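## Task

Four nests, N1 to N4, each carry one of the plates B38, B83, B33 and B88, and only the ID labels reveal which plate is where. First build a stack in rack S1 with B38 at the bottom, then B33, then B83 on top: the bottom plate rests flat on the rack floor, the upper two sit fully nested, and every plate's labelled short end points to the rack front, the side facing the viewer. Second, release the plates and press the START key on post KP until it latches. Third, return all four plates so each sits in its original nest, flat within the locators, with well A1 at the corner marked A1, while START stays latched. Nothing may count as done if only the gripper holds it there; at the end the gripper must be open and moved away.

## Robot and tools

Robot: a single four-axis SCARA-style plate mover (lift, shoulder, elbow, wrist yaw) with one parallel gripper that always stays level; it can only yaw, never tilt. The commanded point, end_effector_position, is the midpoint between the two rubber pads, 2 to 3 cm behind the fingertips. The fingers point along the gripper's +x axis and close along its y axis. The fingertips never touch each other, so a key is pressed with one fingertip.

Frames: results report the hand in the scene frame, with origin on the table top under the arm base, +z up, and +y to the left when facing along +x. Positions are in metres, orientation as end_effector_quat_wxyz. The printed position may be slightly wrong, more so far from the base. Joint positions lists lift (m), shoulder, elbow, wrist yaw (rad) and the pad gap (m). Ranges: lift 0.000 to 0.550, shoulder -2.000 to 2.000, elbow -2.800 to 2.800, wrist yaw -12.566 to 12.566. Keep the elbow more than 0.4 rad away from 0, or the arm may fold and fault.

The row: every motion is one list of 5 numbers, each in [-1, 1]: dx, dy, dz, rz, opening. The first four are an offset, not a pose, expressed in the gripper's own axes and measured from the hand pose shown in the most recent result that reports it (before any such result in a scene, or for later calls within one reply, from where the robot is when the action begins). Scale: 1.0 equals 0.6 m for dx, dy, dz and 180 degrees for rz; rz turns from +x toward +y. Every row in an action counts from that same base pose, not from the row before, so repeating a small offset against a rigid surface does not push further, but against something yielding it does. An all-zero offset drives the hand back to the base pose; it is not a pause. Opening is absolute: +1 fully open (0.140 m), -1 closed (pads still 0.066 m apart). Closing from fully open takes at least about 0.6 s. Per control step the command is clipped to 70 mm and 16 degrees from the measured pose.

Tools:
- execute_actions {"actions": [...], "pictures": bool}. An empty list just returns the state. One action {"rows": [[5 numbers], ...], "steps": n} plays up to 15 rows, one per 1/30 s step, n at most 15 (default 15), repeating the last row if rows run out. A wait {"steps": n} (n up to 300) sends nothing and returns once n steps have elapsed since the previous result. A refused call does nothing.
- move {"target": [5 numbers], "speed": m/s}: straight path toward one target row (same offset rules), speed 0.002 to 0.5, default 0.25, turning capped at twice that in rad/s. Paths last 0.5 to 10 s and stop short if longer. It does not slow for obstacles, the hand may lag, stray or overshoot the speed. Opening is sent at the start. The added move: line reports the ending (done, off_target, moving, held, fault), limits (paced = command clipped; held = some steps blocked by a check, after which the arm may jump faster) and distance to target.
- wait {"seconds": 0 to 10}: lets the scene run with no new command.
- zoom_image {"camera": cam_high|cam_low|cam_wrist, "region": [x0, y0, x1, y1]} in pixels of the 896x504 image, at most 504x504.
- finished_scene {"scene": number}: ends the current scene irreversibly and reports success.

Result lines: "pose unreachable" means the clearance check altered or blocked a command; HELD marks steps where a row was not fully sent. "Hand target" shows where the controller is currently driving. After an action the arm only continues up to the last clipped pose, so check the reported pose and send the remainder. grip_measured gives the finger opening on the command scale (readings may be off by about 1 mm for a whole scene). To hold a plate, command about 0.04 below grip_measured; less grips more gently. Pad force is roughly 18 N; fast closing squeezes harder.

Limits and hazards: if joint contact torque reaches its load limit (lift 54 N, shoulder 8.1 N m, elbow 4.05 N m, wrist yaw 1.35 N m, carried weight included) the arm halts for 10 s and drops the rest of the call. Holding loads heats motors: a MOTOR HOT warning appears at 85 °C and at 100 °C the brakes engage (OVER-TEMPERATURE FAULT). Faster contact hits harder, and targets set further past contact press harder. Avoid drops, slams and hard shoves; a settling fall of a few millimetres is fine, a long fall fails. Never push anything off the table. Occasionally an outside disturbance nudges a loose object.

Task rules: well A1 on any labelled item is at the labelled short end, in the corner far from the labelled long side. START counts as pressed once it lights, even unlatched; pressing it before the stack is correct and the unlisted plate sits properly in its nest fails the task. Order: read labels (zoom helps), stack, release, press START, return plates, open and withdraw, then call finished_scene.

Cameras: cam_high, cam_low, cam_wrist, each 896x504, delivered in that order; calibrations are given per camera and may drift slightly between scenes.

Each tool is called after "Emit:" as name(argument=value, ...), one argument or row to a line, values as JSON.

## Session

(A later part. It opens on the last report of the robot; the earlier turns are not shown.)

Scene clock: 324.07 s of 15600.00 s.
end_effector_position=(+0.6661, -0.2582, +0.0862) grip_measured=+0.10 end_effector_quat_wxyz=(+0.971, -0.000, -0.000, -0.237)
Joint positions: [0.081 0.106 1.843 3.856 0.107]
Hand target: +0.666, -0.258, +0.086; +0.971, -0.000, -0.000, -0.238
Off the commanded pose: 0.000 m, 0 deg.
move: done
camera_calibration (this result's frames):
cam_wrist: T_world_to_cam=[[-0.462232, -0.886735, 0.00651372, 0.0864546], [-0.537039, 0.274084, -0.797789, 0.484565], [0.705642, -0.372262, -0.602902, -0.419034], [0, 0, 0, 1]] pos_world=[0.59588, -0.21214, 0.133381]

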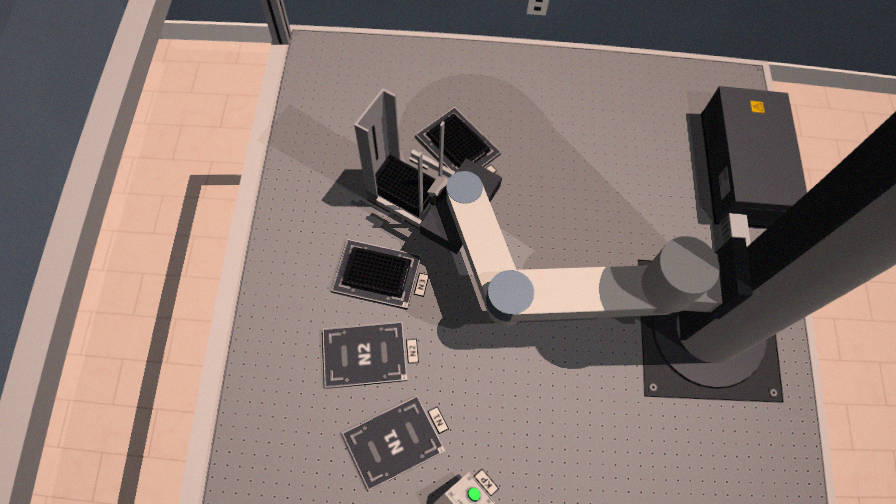

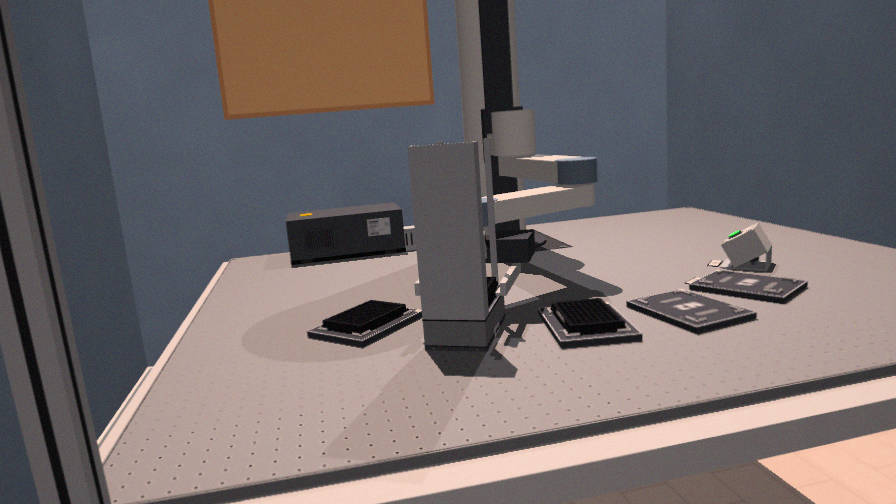

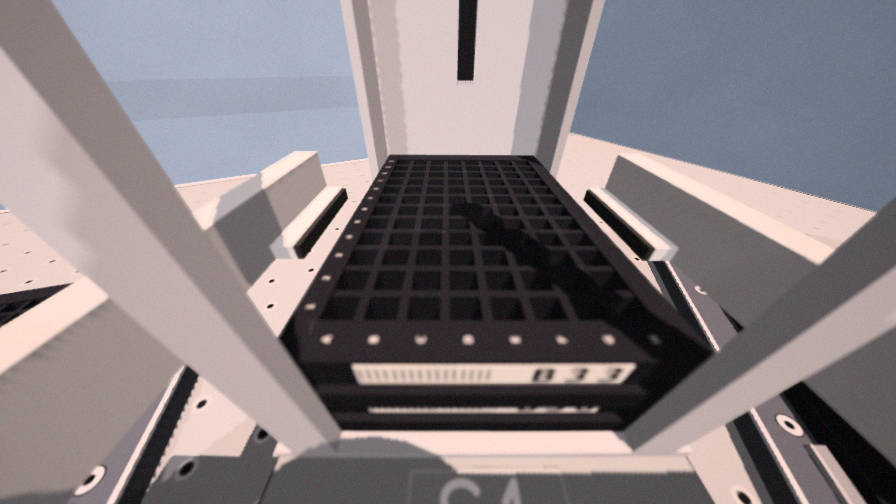

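Emit:
move(
  target=[-0.0009,0.0002,-0.0015,0,-0.5],
  speed=0.01,
)

Emit:
move(
  target=[0,0,0,0,-0.62],
)

Emit:
move(
  target=[0,0,0.419,0,-0.62],
  speed=0.08,
)

Emit:
move(
  target=[-0.4373,0.7598,0,0.3208,-0.62],
  speed=0.2,
)

Emit:
move(
  target=[0,0,-0.485,0,-0.62],
  speed=0.15,
)

Scene clock: 330.83 s of 15600.00 s.
end_effector_position=(+0.6656, -0.2580, +0.0854) grip_measured=-0.50 end_effector_quat_wxyz=(+0.971, -0.000, -0.000, -0.238)
Joint positions: [0.08  0.107 1.839 3.857 0.084]
Hand target: +0.666, -0.258, +0.085; +0.971, -0.000, -0.000, -0.237
Off the commanded pose: 0.000 m, 0 deg.
After step 90, 3.07 s passed at rest.
move: done
camera_calibration (this result's frames):
cam_wrist: T_world_to_cam=[[-0.462528, -0.886581, 0.00651372, 0.0867178], [-0.536948, 0.274263, -0.797789, 0.483586], [0.705518, -0.372497, -0.602902, -0.419099], [0, 0, 0, 1]] pos_world=[0.595451, -0.21186, 0.132559]

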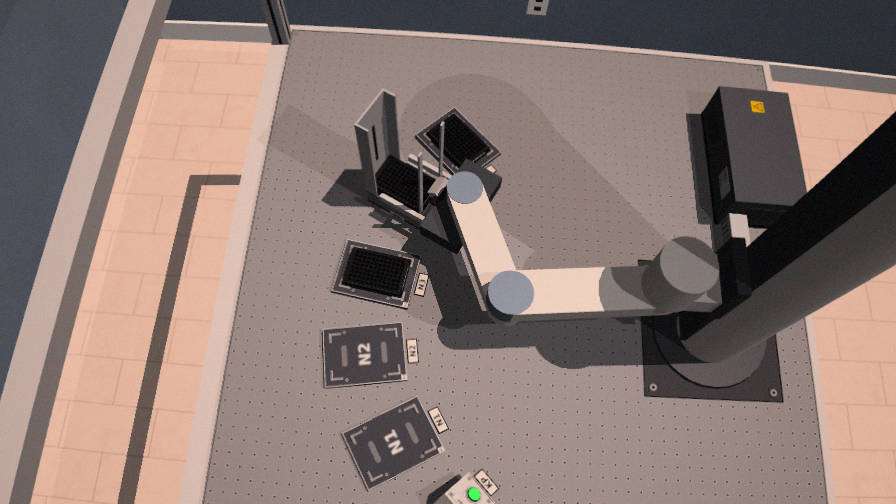

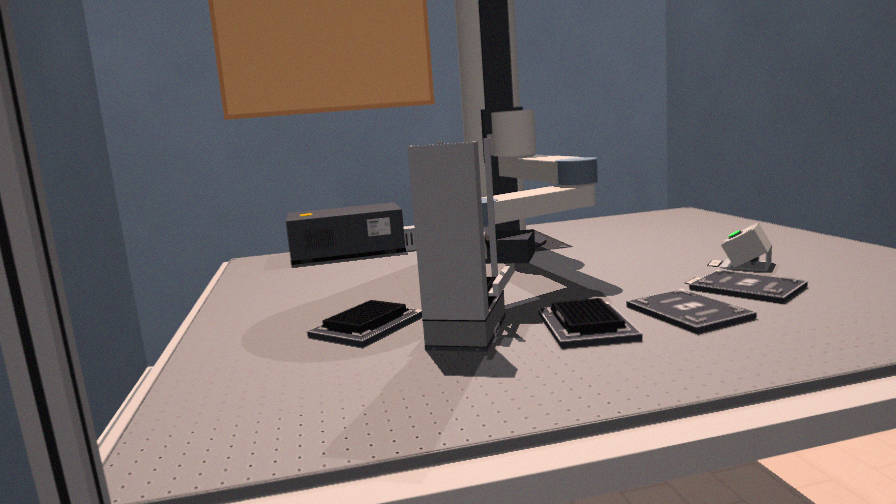

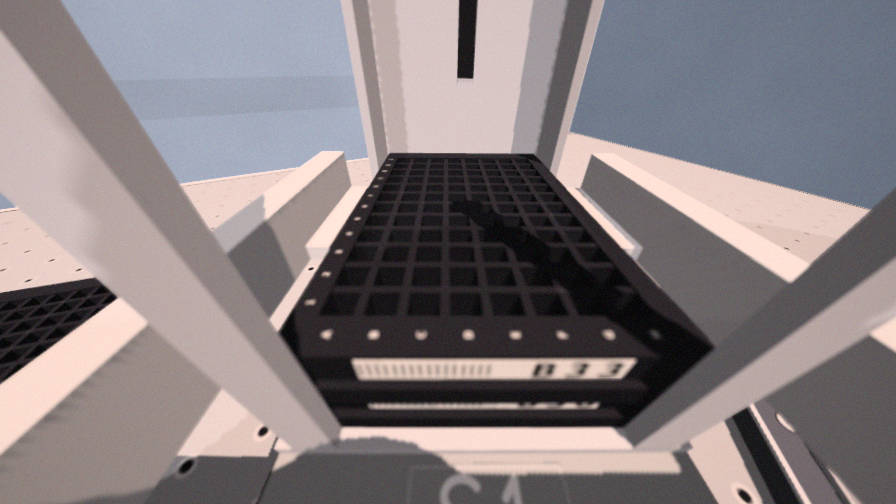

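Scene clock: 331.33 s of 15600.00 s.
end_effector_position=(+0.6657, -0.2579, +0.0854) grip_measured=-0.57 end_effector_quat_wxyz=(+0.971, -0.000, -0.000, -0.238)
Joint positions: [0.08  0.107 1.839 3.857 0.082]
Hand target: +0.666, -0.258, +0.085; +0.971, -0.000, -0.000, -0.238
Off the commanded pose: 0.000 m, 0 deg.
move: done
camera_calibration (this result's frames):
cam_wrist: T_world_to_cam=[[-0.462405, -0.886645, 0.00651372, 0.0866423], [-0.536986, 0.274189, -0.797789, 0.483613], [0.705569, -0.372399, -0.602902, -0.4191], [0, 0, 0, 1]] pos_world=[0.595461, -0.211853, 0.13258]

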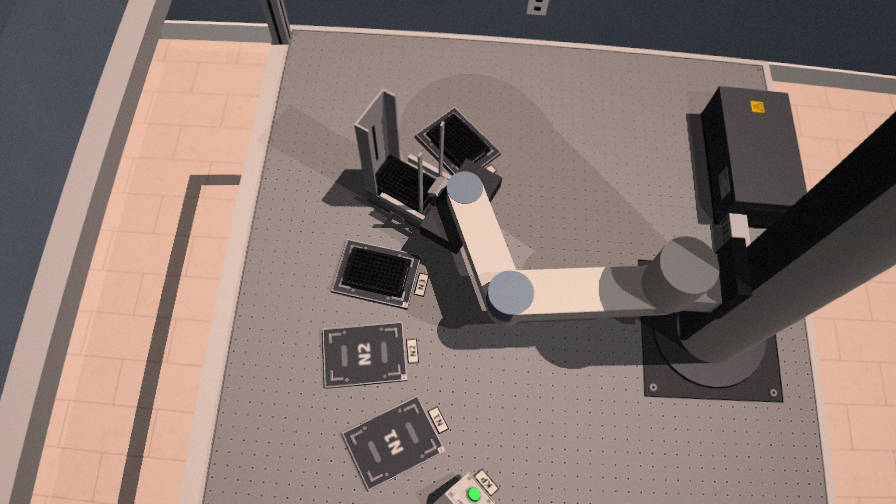

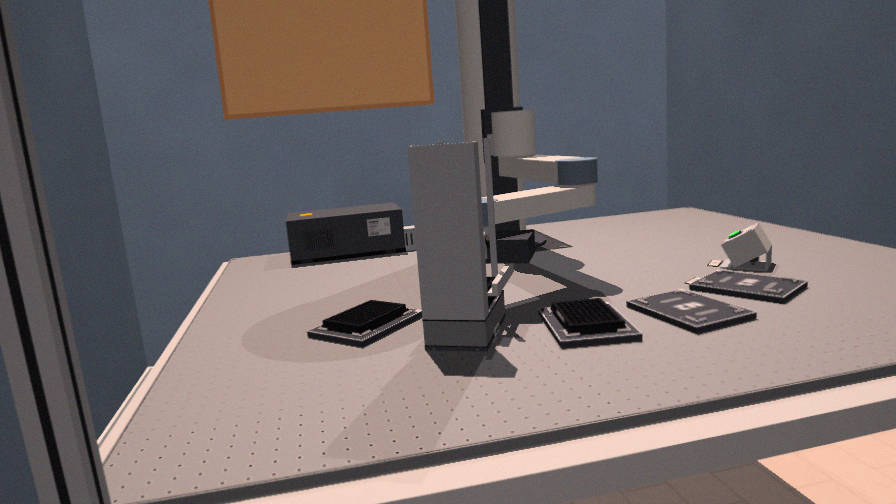

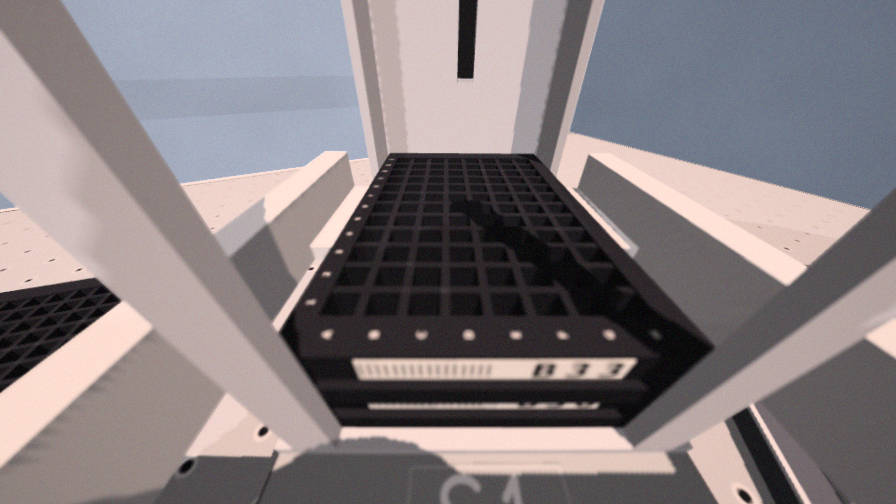

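Scene clock: 334.77 s of 15600.00 s.
end_effector_position=(+0.6657, -0.2579, +0.3368) grip_measured=-0.57 end_effector_quat_wxyz=(+0.971, -0.000, -0.000, -0.238)
Joint positions: [0.332 0.107 1.839 3.857 0.082]
Hand target: +0.666, -0.258, +0.337; +0.971, -0.000, -0.000, -0.238
Off the commanded pose: 0.000 m, 0 deg.
move: done
camera_calibration (this result's frames):
cam_wrist: T_world_to_cam=[[-0.462365, -0.886666, 0.00651372, 0.0849869], [-0.536998, 0.274165, -0.797789, 0.684225], [0.705586, -0.372367, -0.602902, -0.267505], [0, 0, 0, 1]] pos_world=[0.59547, -0.211846, 0.384034]

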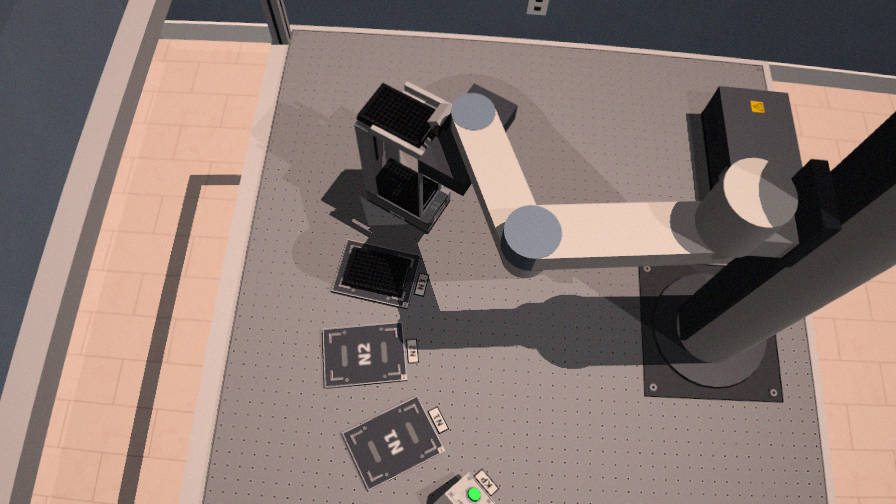

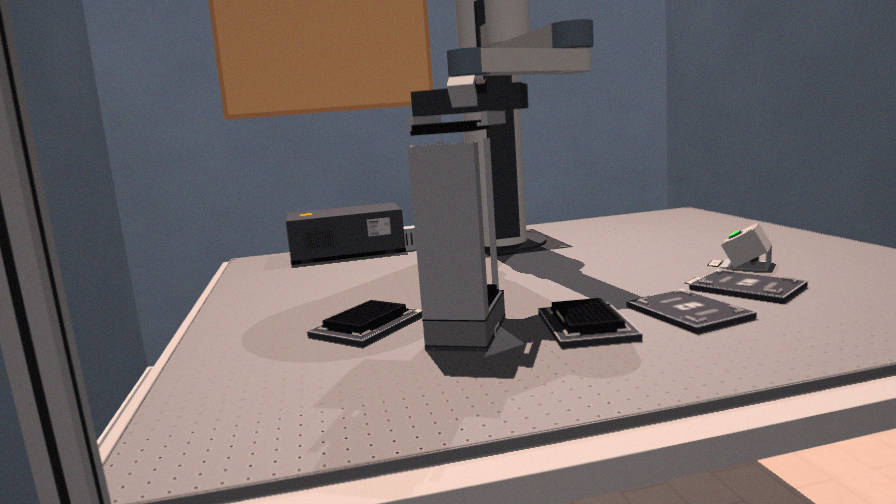

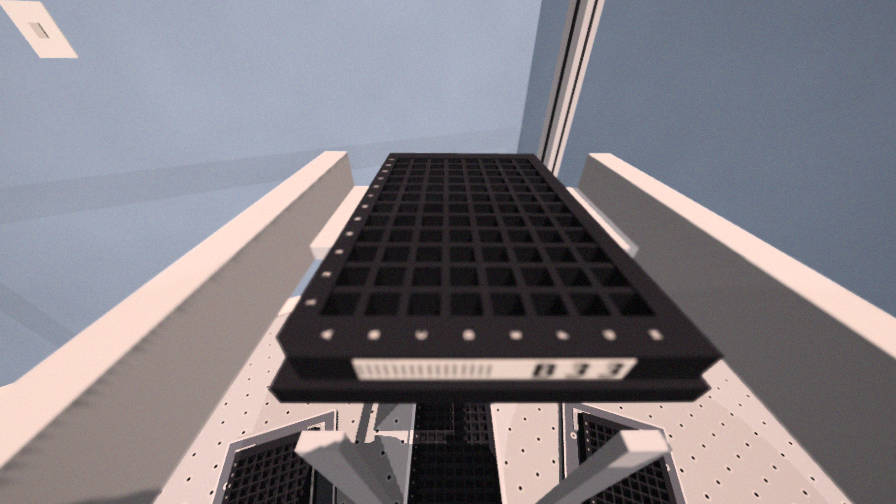

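Scene clock: 337.73 s of 15600.00 s.
end_effector_position=(+0.6431, +0.2678, +0.3368) grip_measured=-0.57 end_effector_quat_wxyz=(+0.965, -0.000, -0.000, +0.261)
Joint positions: [0.332 1.15  1.746 3.916 0.082]
Hand target: +0.643, +0.268, +0.337; +0.965, -0.000, -0.000, +0.261
Off the commanded pose: 0.000 m, 0 deg.
move: done
camera_calibration (this result's frames):
cam_wrist: T_world_to_cam=[[0.503536, -0.86395, 0.00651372, -0.086561], [-0.518282, -0.308085, -0.797789, 0.671837], [0.691256, 0.398339, -0.602902, -0.252967], [0, 0, 0, 1]] pos_world=[0.566652, 0.232965, 0.384033]

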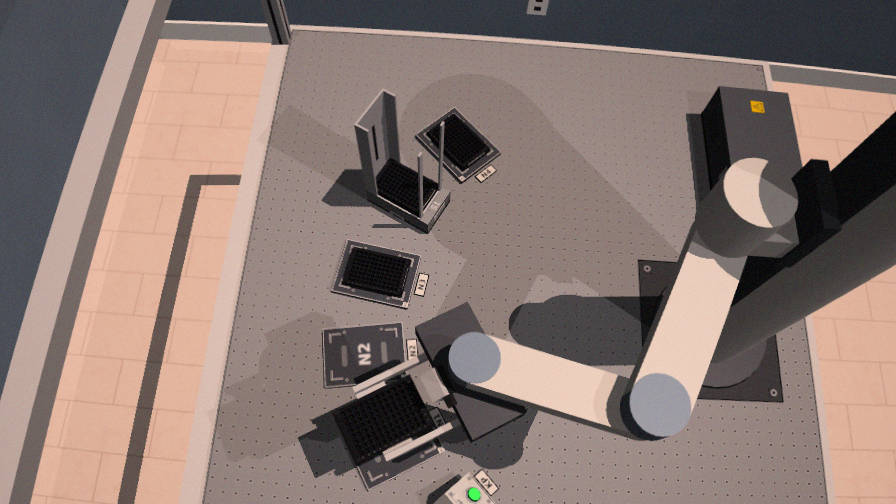

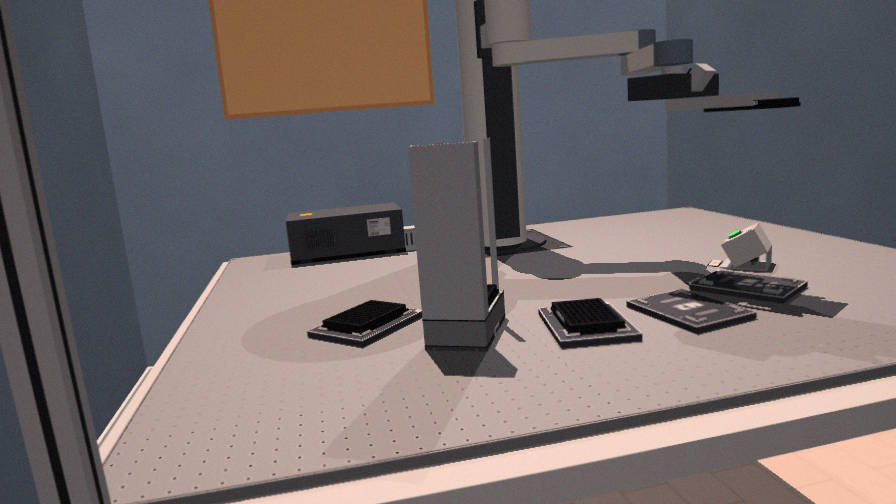

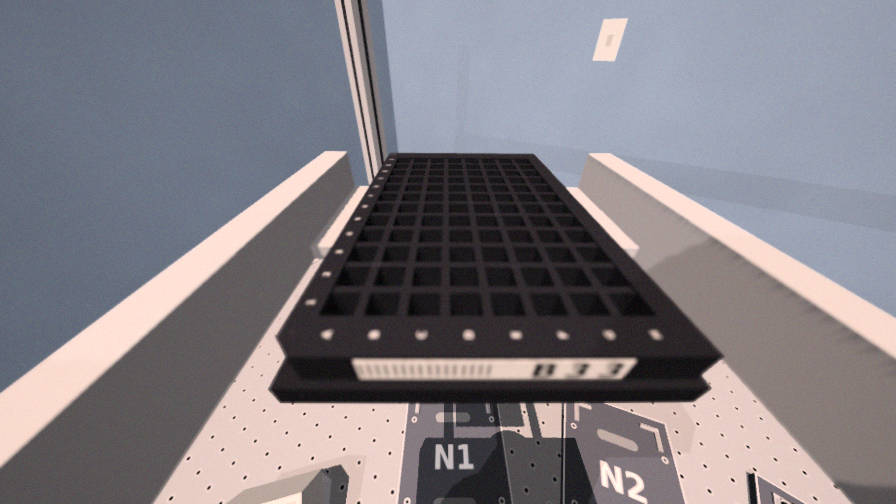

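Scene clock: 340.00 s of 15600.00 s.
end_effector_position=(+0.6431, +0.2678, +0.0457) grip_measured=-0.57 end_effector_quat_wxyz=(+0.965, -0.000, -0.000, +0.261)
Joint positions: [0.041 1.15  1.746 3.916 0.082]
Hand target: +0.643, +0.268, +0.046; +0.965, -0.000, -0.000, +0.261
Off the commanded pose: 0.000 m, 0 deg.
move: done
camera_calibration (this result's frames):
cam_wrist: T_world_to_cam=[[0.503518, -0.86396, 0.00651372, -0.0846557], [-0.518289, -0.308075, -0.797789, 0.439615], [0.691265, 0.398325, -0.602902, -0.428458], [0, 0, 0, 1]] pos_world=[0.566651, 0.23296, 0.0929534]

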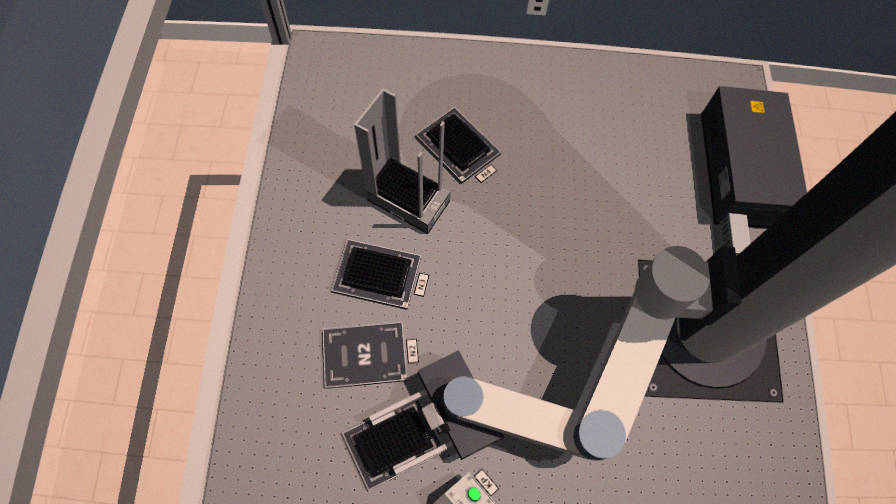

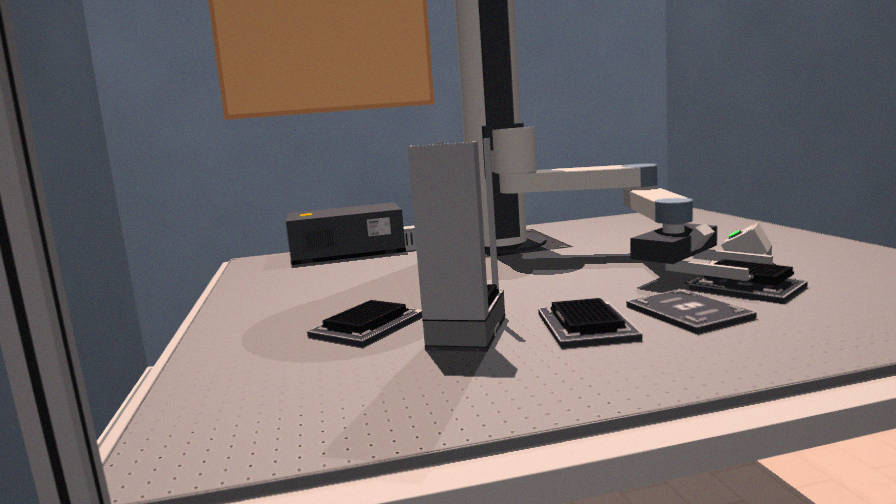

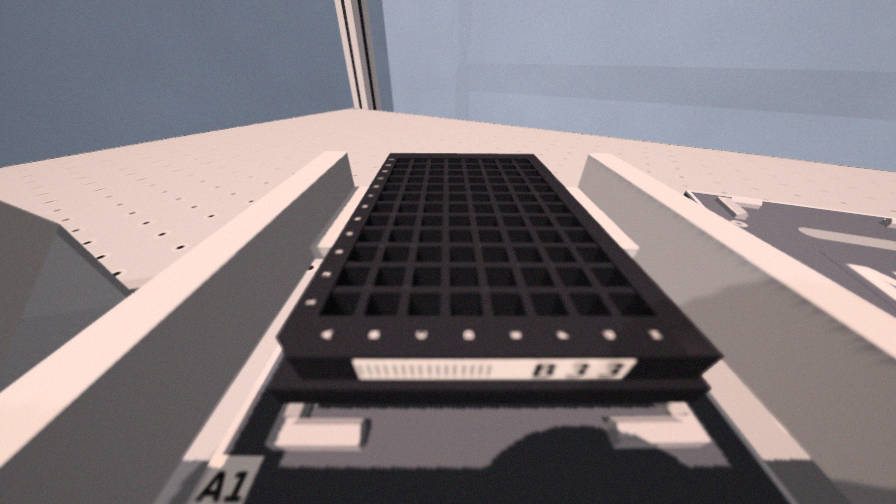

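Emit:
move(
  target=[0.0009,-0.0007,0,-0.0002,-0.62],
  speed=0.01,
)

Emit:
move(
  target=[0,0,-0.0207,0,-0.62],
  speed=0.008,
)

Emit:
move(
  target=[0,0,0,0,0.1],
)

Emit:
move(
  target=[0,0,0.068,0,0.1],
  speed=0.1,
)

Emit:
move(
  target=[-0.5435,-0.5635,0,-0.321,0.1],
)

Scene clock: 348.27 s of 15600.00 s.
end_effector_position=(+0.6437, +0.2678, +0.0457) grip_measured=-0.57 end_effector_quat_wxyz=(+0.965, -0.000, -0.000, +0.261)
Joint positions: [0.041 1.148 1.749 3.915 0.082]
Hand target: +0.644, +0.268, +0.046; +0.965, -0.000, -0.000, +0.261
Off the commanded pose: 0.000 m, 0 deg.
After step 90, 4.57 s passed at rest.
move: done
camera_calibration (this result's frames):
cam_wrist: T_world_to_cam=[[0.503214, -0.864137, 0.00651372, -0.0847451], [-0.518397, -0.307893, -0.797789, 0.439948], [0.691404, 0.398082, -0.602902, -0.428899], [0, 0, 0, 1]] pos_world=[0.567256, 0.232963, 0.0929535]

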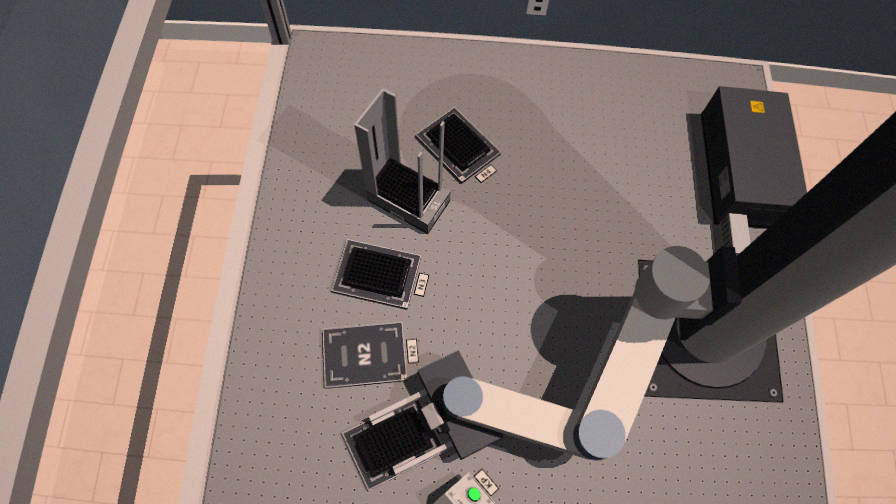

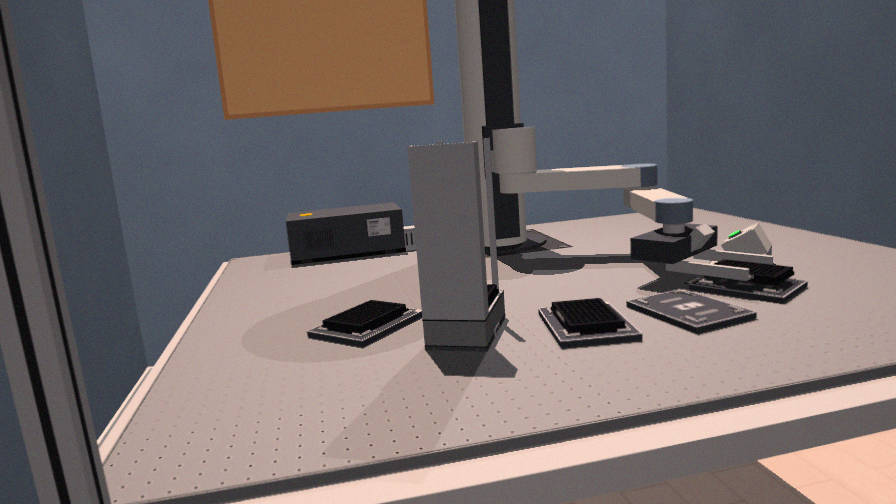

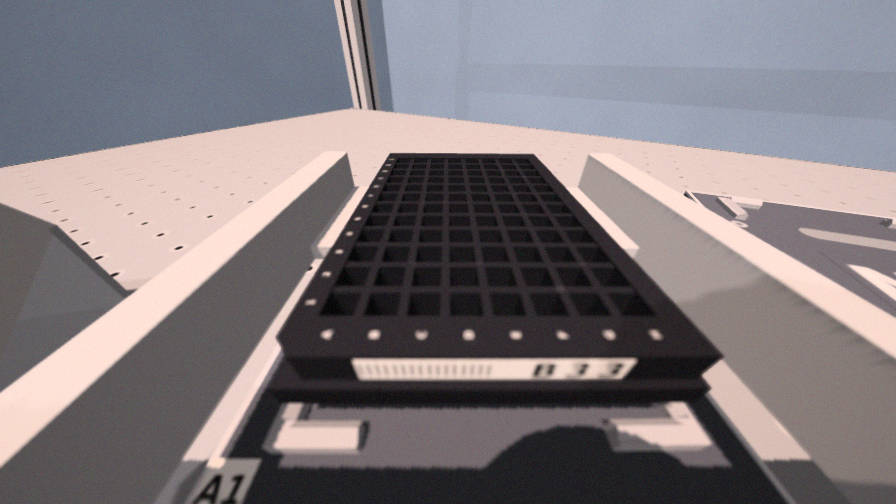

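Scene clock: 350.03 s of 15600.00 s.
end_effector_position=(+0.6437, +0.2677, +0.0334) grip_measured=-0.57 end_effector_quat_wxyz=(+0.965, -0.000, -0.000, +0.261)
Joint positions: [0.028 1.148 1.749 3.915 0.082]
Hand target: +0.644, +0.268, +0.033; +0.965, -0.000, -0.000, +0.261
Off the commanded pose: 0.000 m, 0 deg.
move: done
camera_calibration (this result's frames):
cam_wrist: T_world_to_cam=[[0.503153, -0.864173, 0.00651372, -0.0846656], [-0.518419, -0.307855, -0.797789, 0.43008], [0.691433, 0.398033, -0.602902, -0.436388], [0, 0, 0, 1]] pos_world=[0.567294, 0.232933, 0.0805658]

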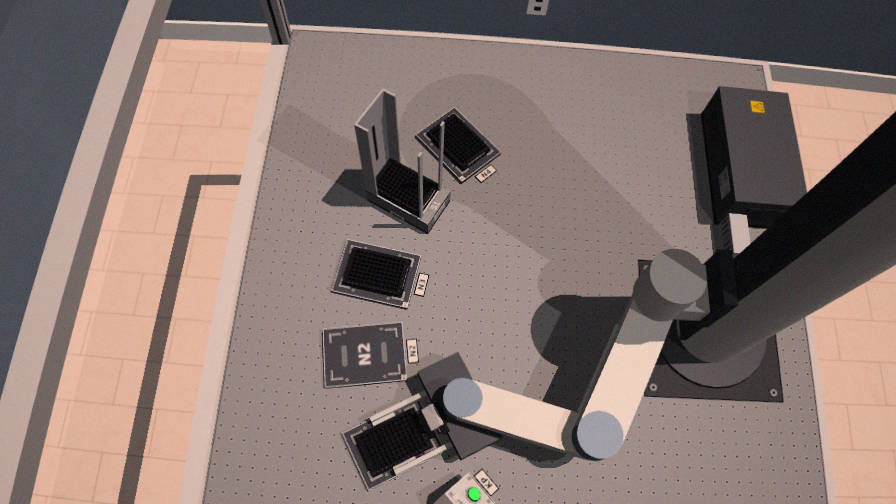

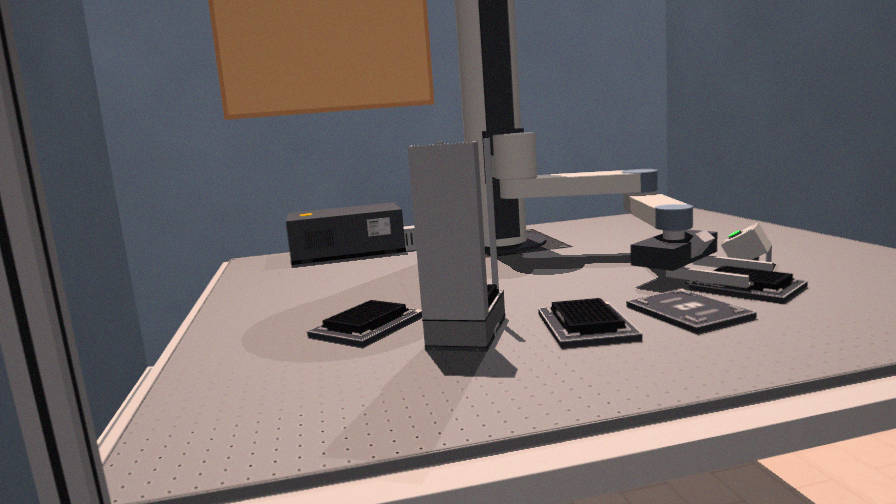

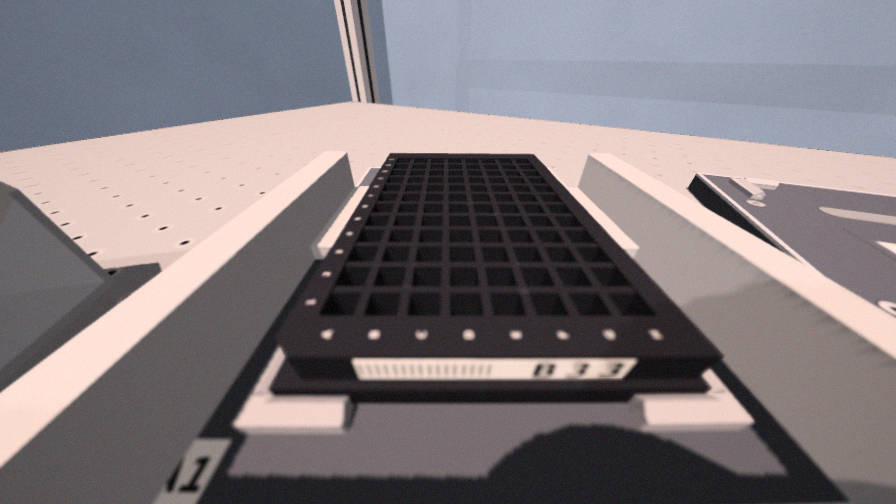

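Scene clock: 350.53 s of 15600.00 s.
end_effector_position=(+0.6437, +0.2677, +0.0334) grip_measured=+0.10 end_effector_quat_wxyz=(+0.965, -0.000, -0.000, +0.261)
Joint positions: [0.028 1.148 1.749 3.915 0.107]
Hand target: +0.644, +0.268, +0.033; +0.965, -0.000, -0.000, +0.261
Off the commanded pose: 0.000 m, 0 deg.
move: done
camera_calibration (this result's frames):
cam_wrist: T_world_to_cam=[[0.503144, -0.864178, 0.00651372, -0.0846627], [-0.518422, -0.307851, -0.797789, 0.430081], [0.691437, 0.398026, -0.602902, -0.436389], [0, 0, 0, 1]] pos_world=[0.567296, 0.232931, 0.0805658]

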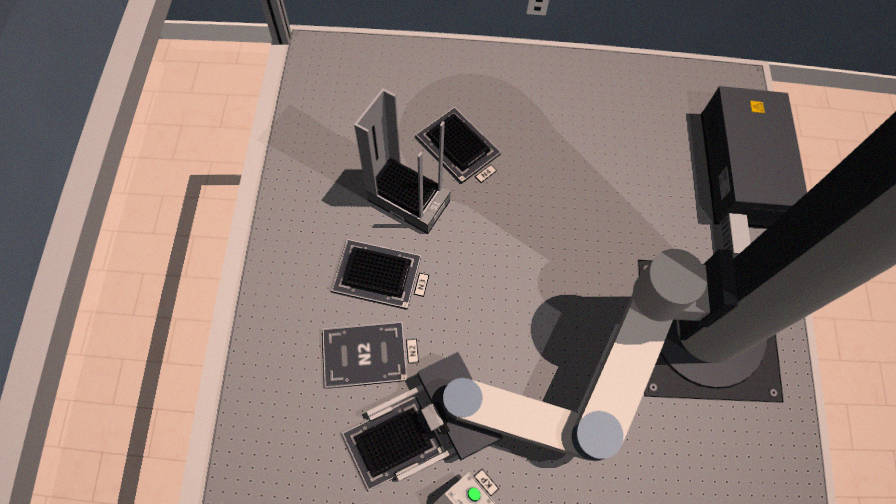

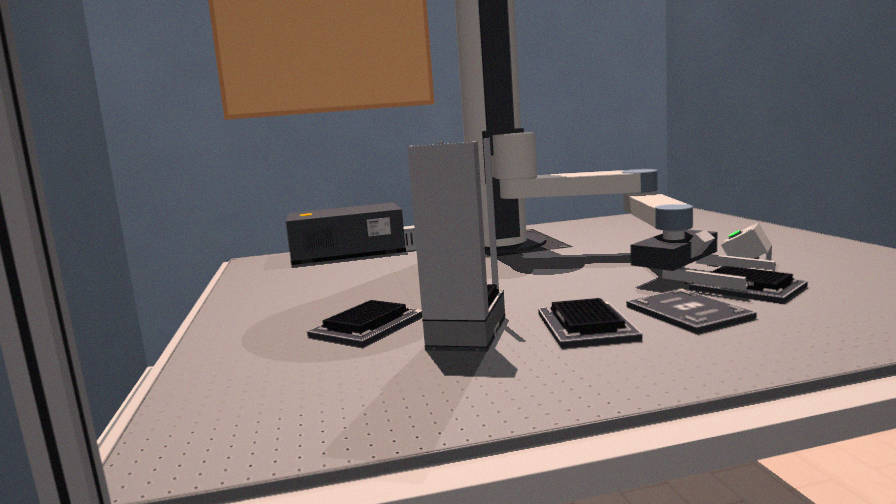

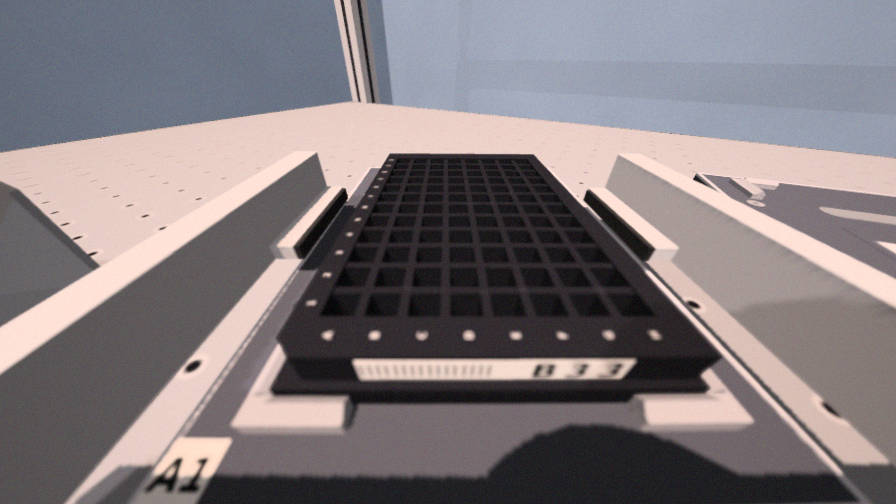

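Scene clock: 351.27 s of 15600.00 s.
end_effector_position=(+0.6437, +0.2677, +0.0742) grip_measured=+0.10 end_effector_quat_wxyz=(+0.965, -0.000, -0.000, +0.261)
Joint positions: [0.069 1.148 1.749 3.915 0.107]
Hand target: +0.644, +0.268, +0.074; +0.965, -0.000, -0.000, +0.261
Off the commanded pose: 0.000 m, 0 deg.
move: done
camera_calibration (this result's frames):
cam_wrist: T_world_to_cam=[[0.503169, -0.864164, 0.00651372, -0.0849398], [-0.518413, -0.307865, -0.797789, 0.462685], [0.691425, 0.398046, -0.602902, -0.411751], [0, 0, 0, 1]] pos_world=[0.567296, 0.232939, 0.121433]

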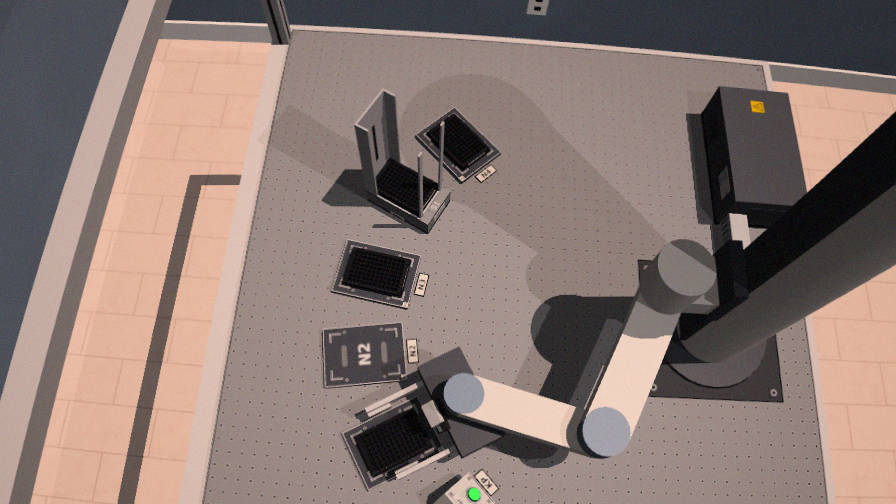

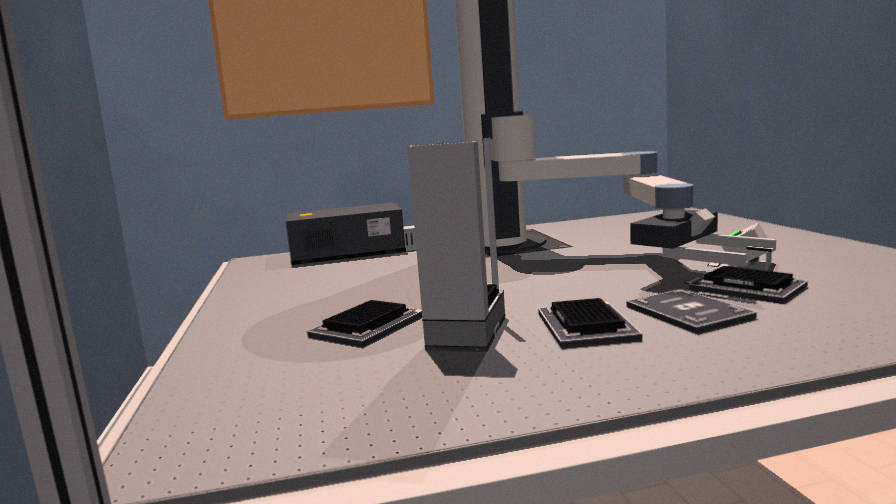

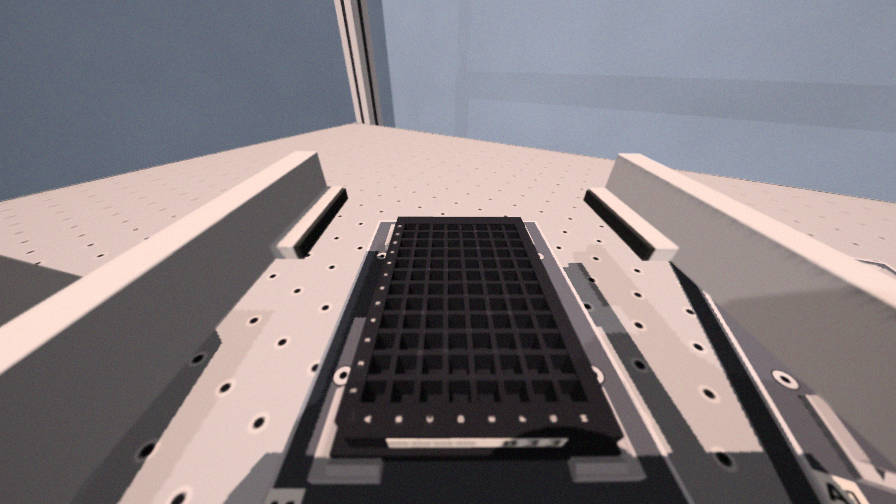

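Scene clock: 353.70 s of 15600.00 s.
end_effector_position=(+0.5326, -0.1888, +0.0742) grip_measured=+0.10 end_effector_quat_wxyz=(+0.971, -0.000, -0.000, -0.238)
Joint positions: [0.069 0.423 1.057 4.324 0.107]
Hand target: +0.533, -0.189, +0.074; +0.971, -0.000, -0.000, -0.238
Off the commanded pose: 0.000 m, 0 deg.
move: done
camera_calibration (this result's frames):
cam_wrist: T_world_to_cam=[[-0.462991, -0.886339, 0.00651372, 0.0868339], [-0.536804, 0.274544, -0.797789, 0.384267], [0.705323, -0.372866, -0.602902, -0.306138], [0, 0, 0, 1]] pos_world=[0.462406, -0.142682, 0.121428]

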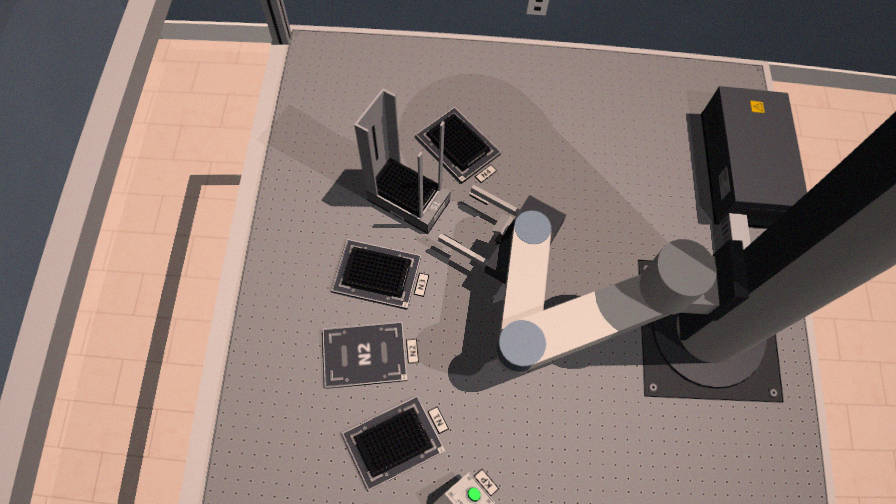

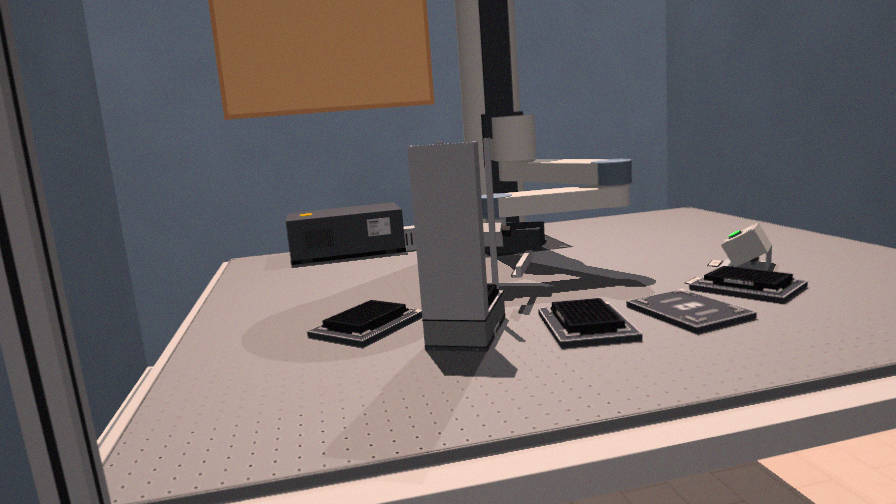

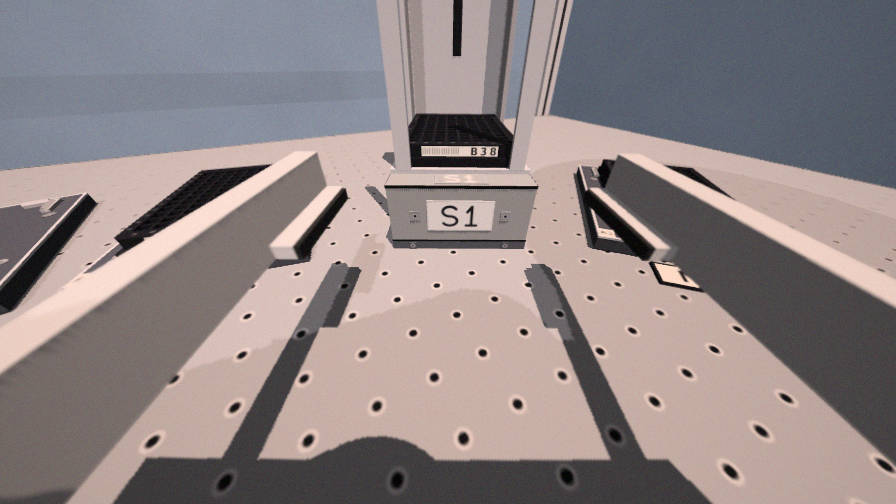

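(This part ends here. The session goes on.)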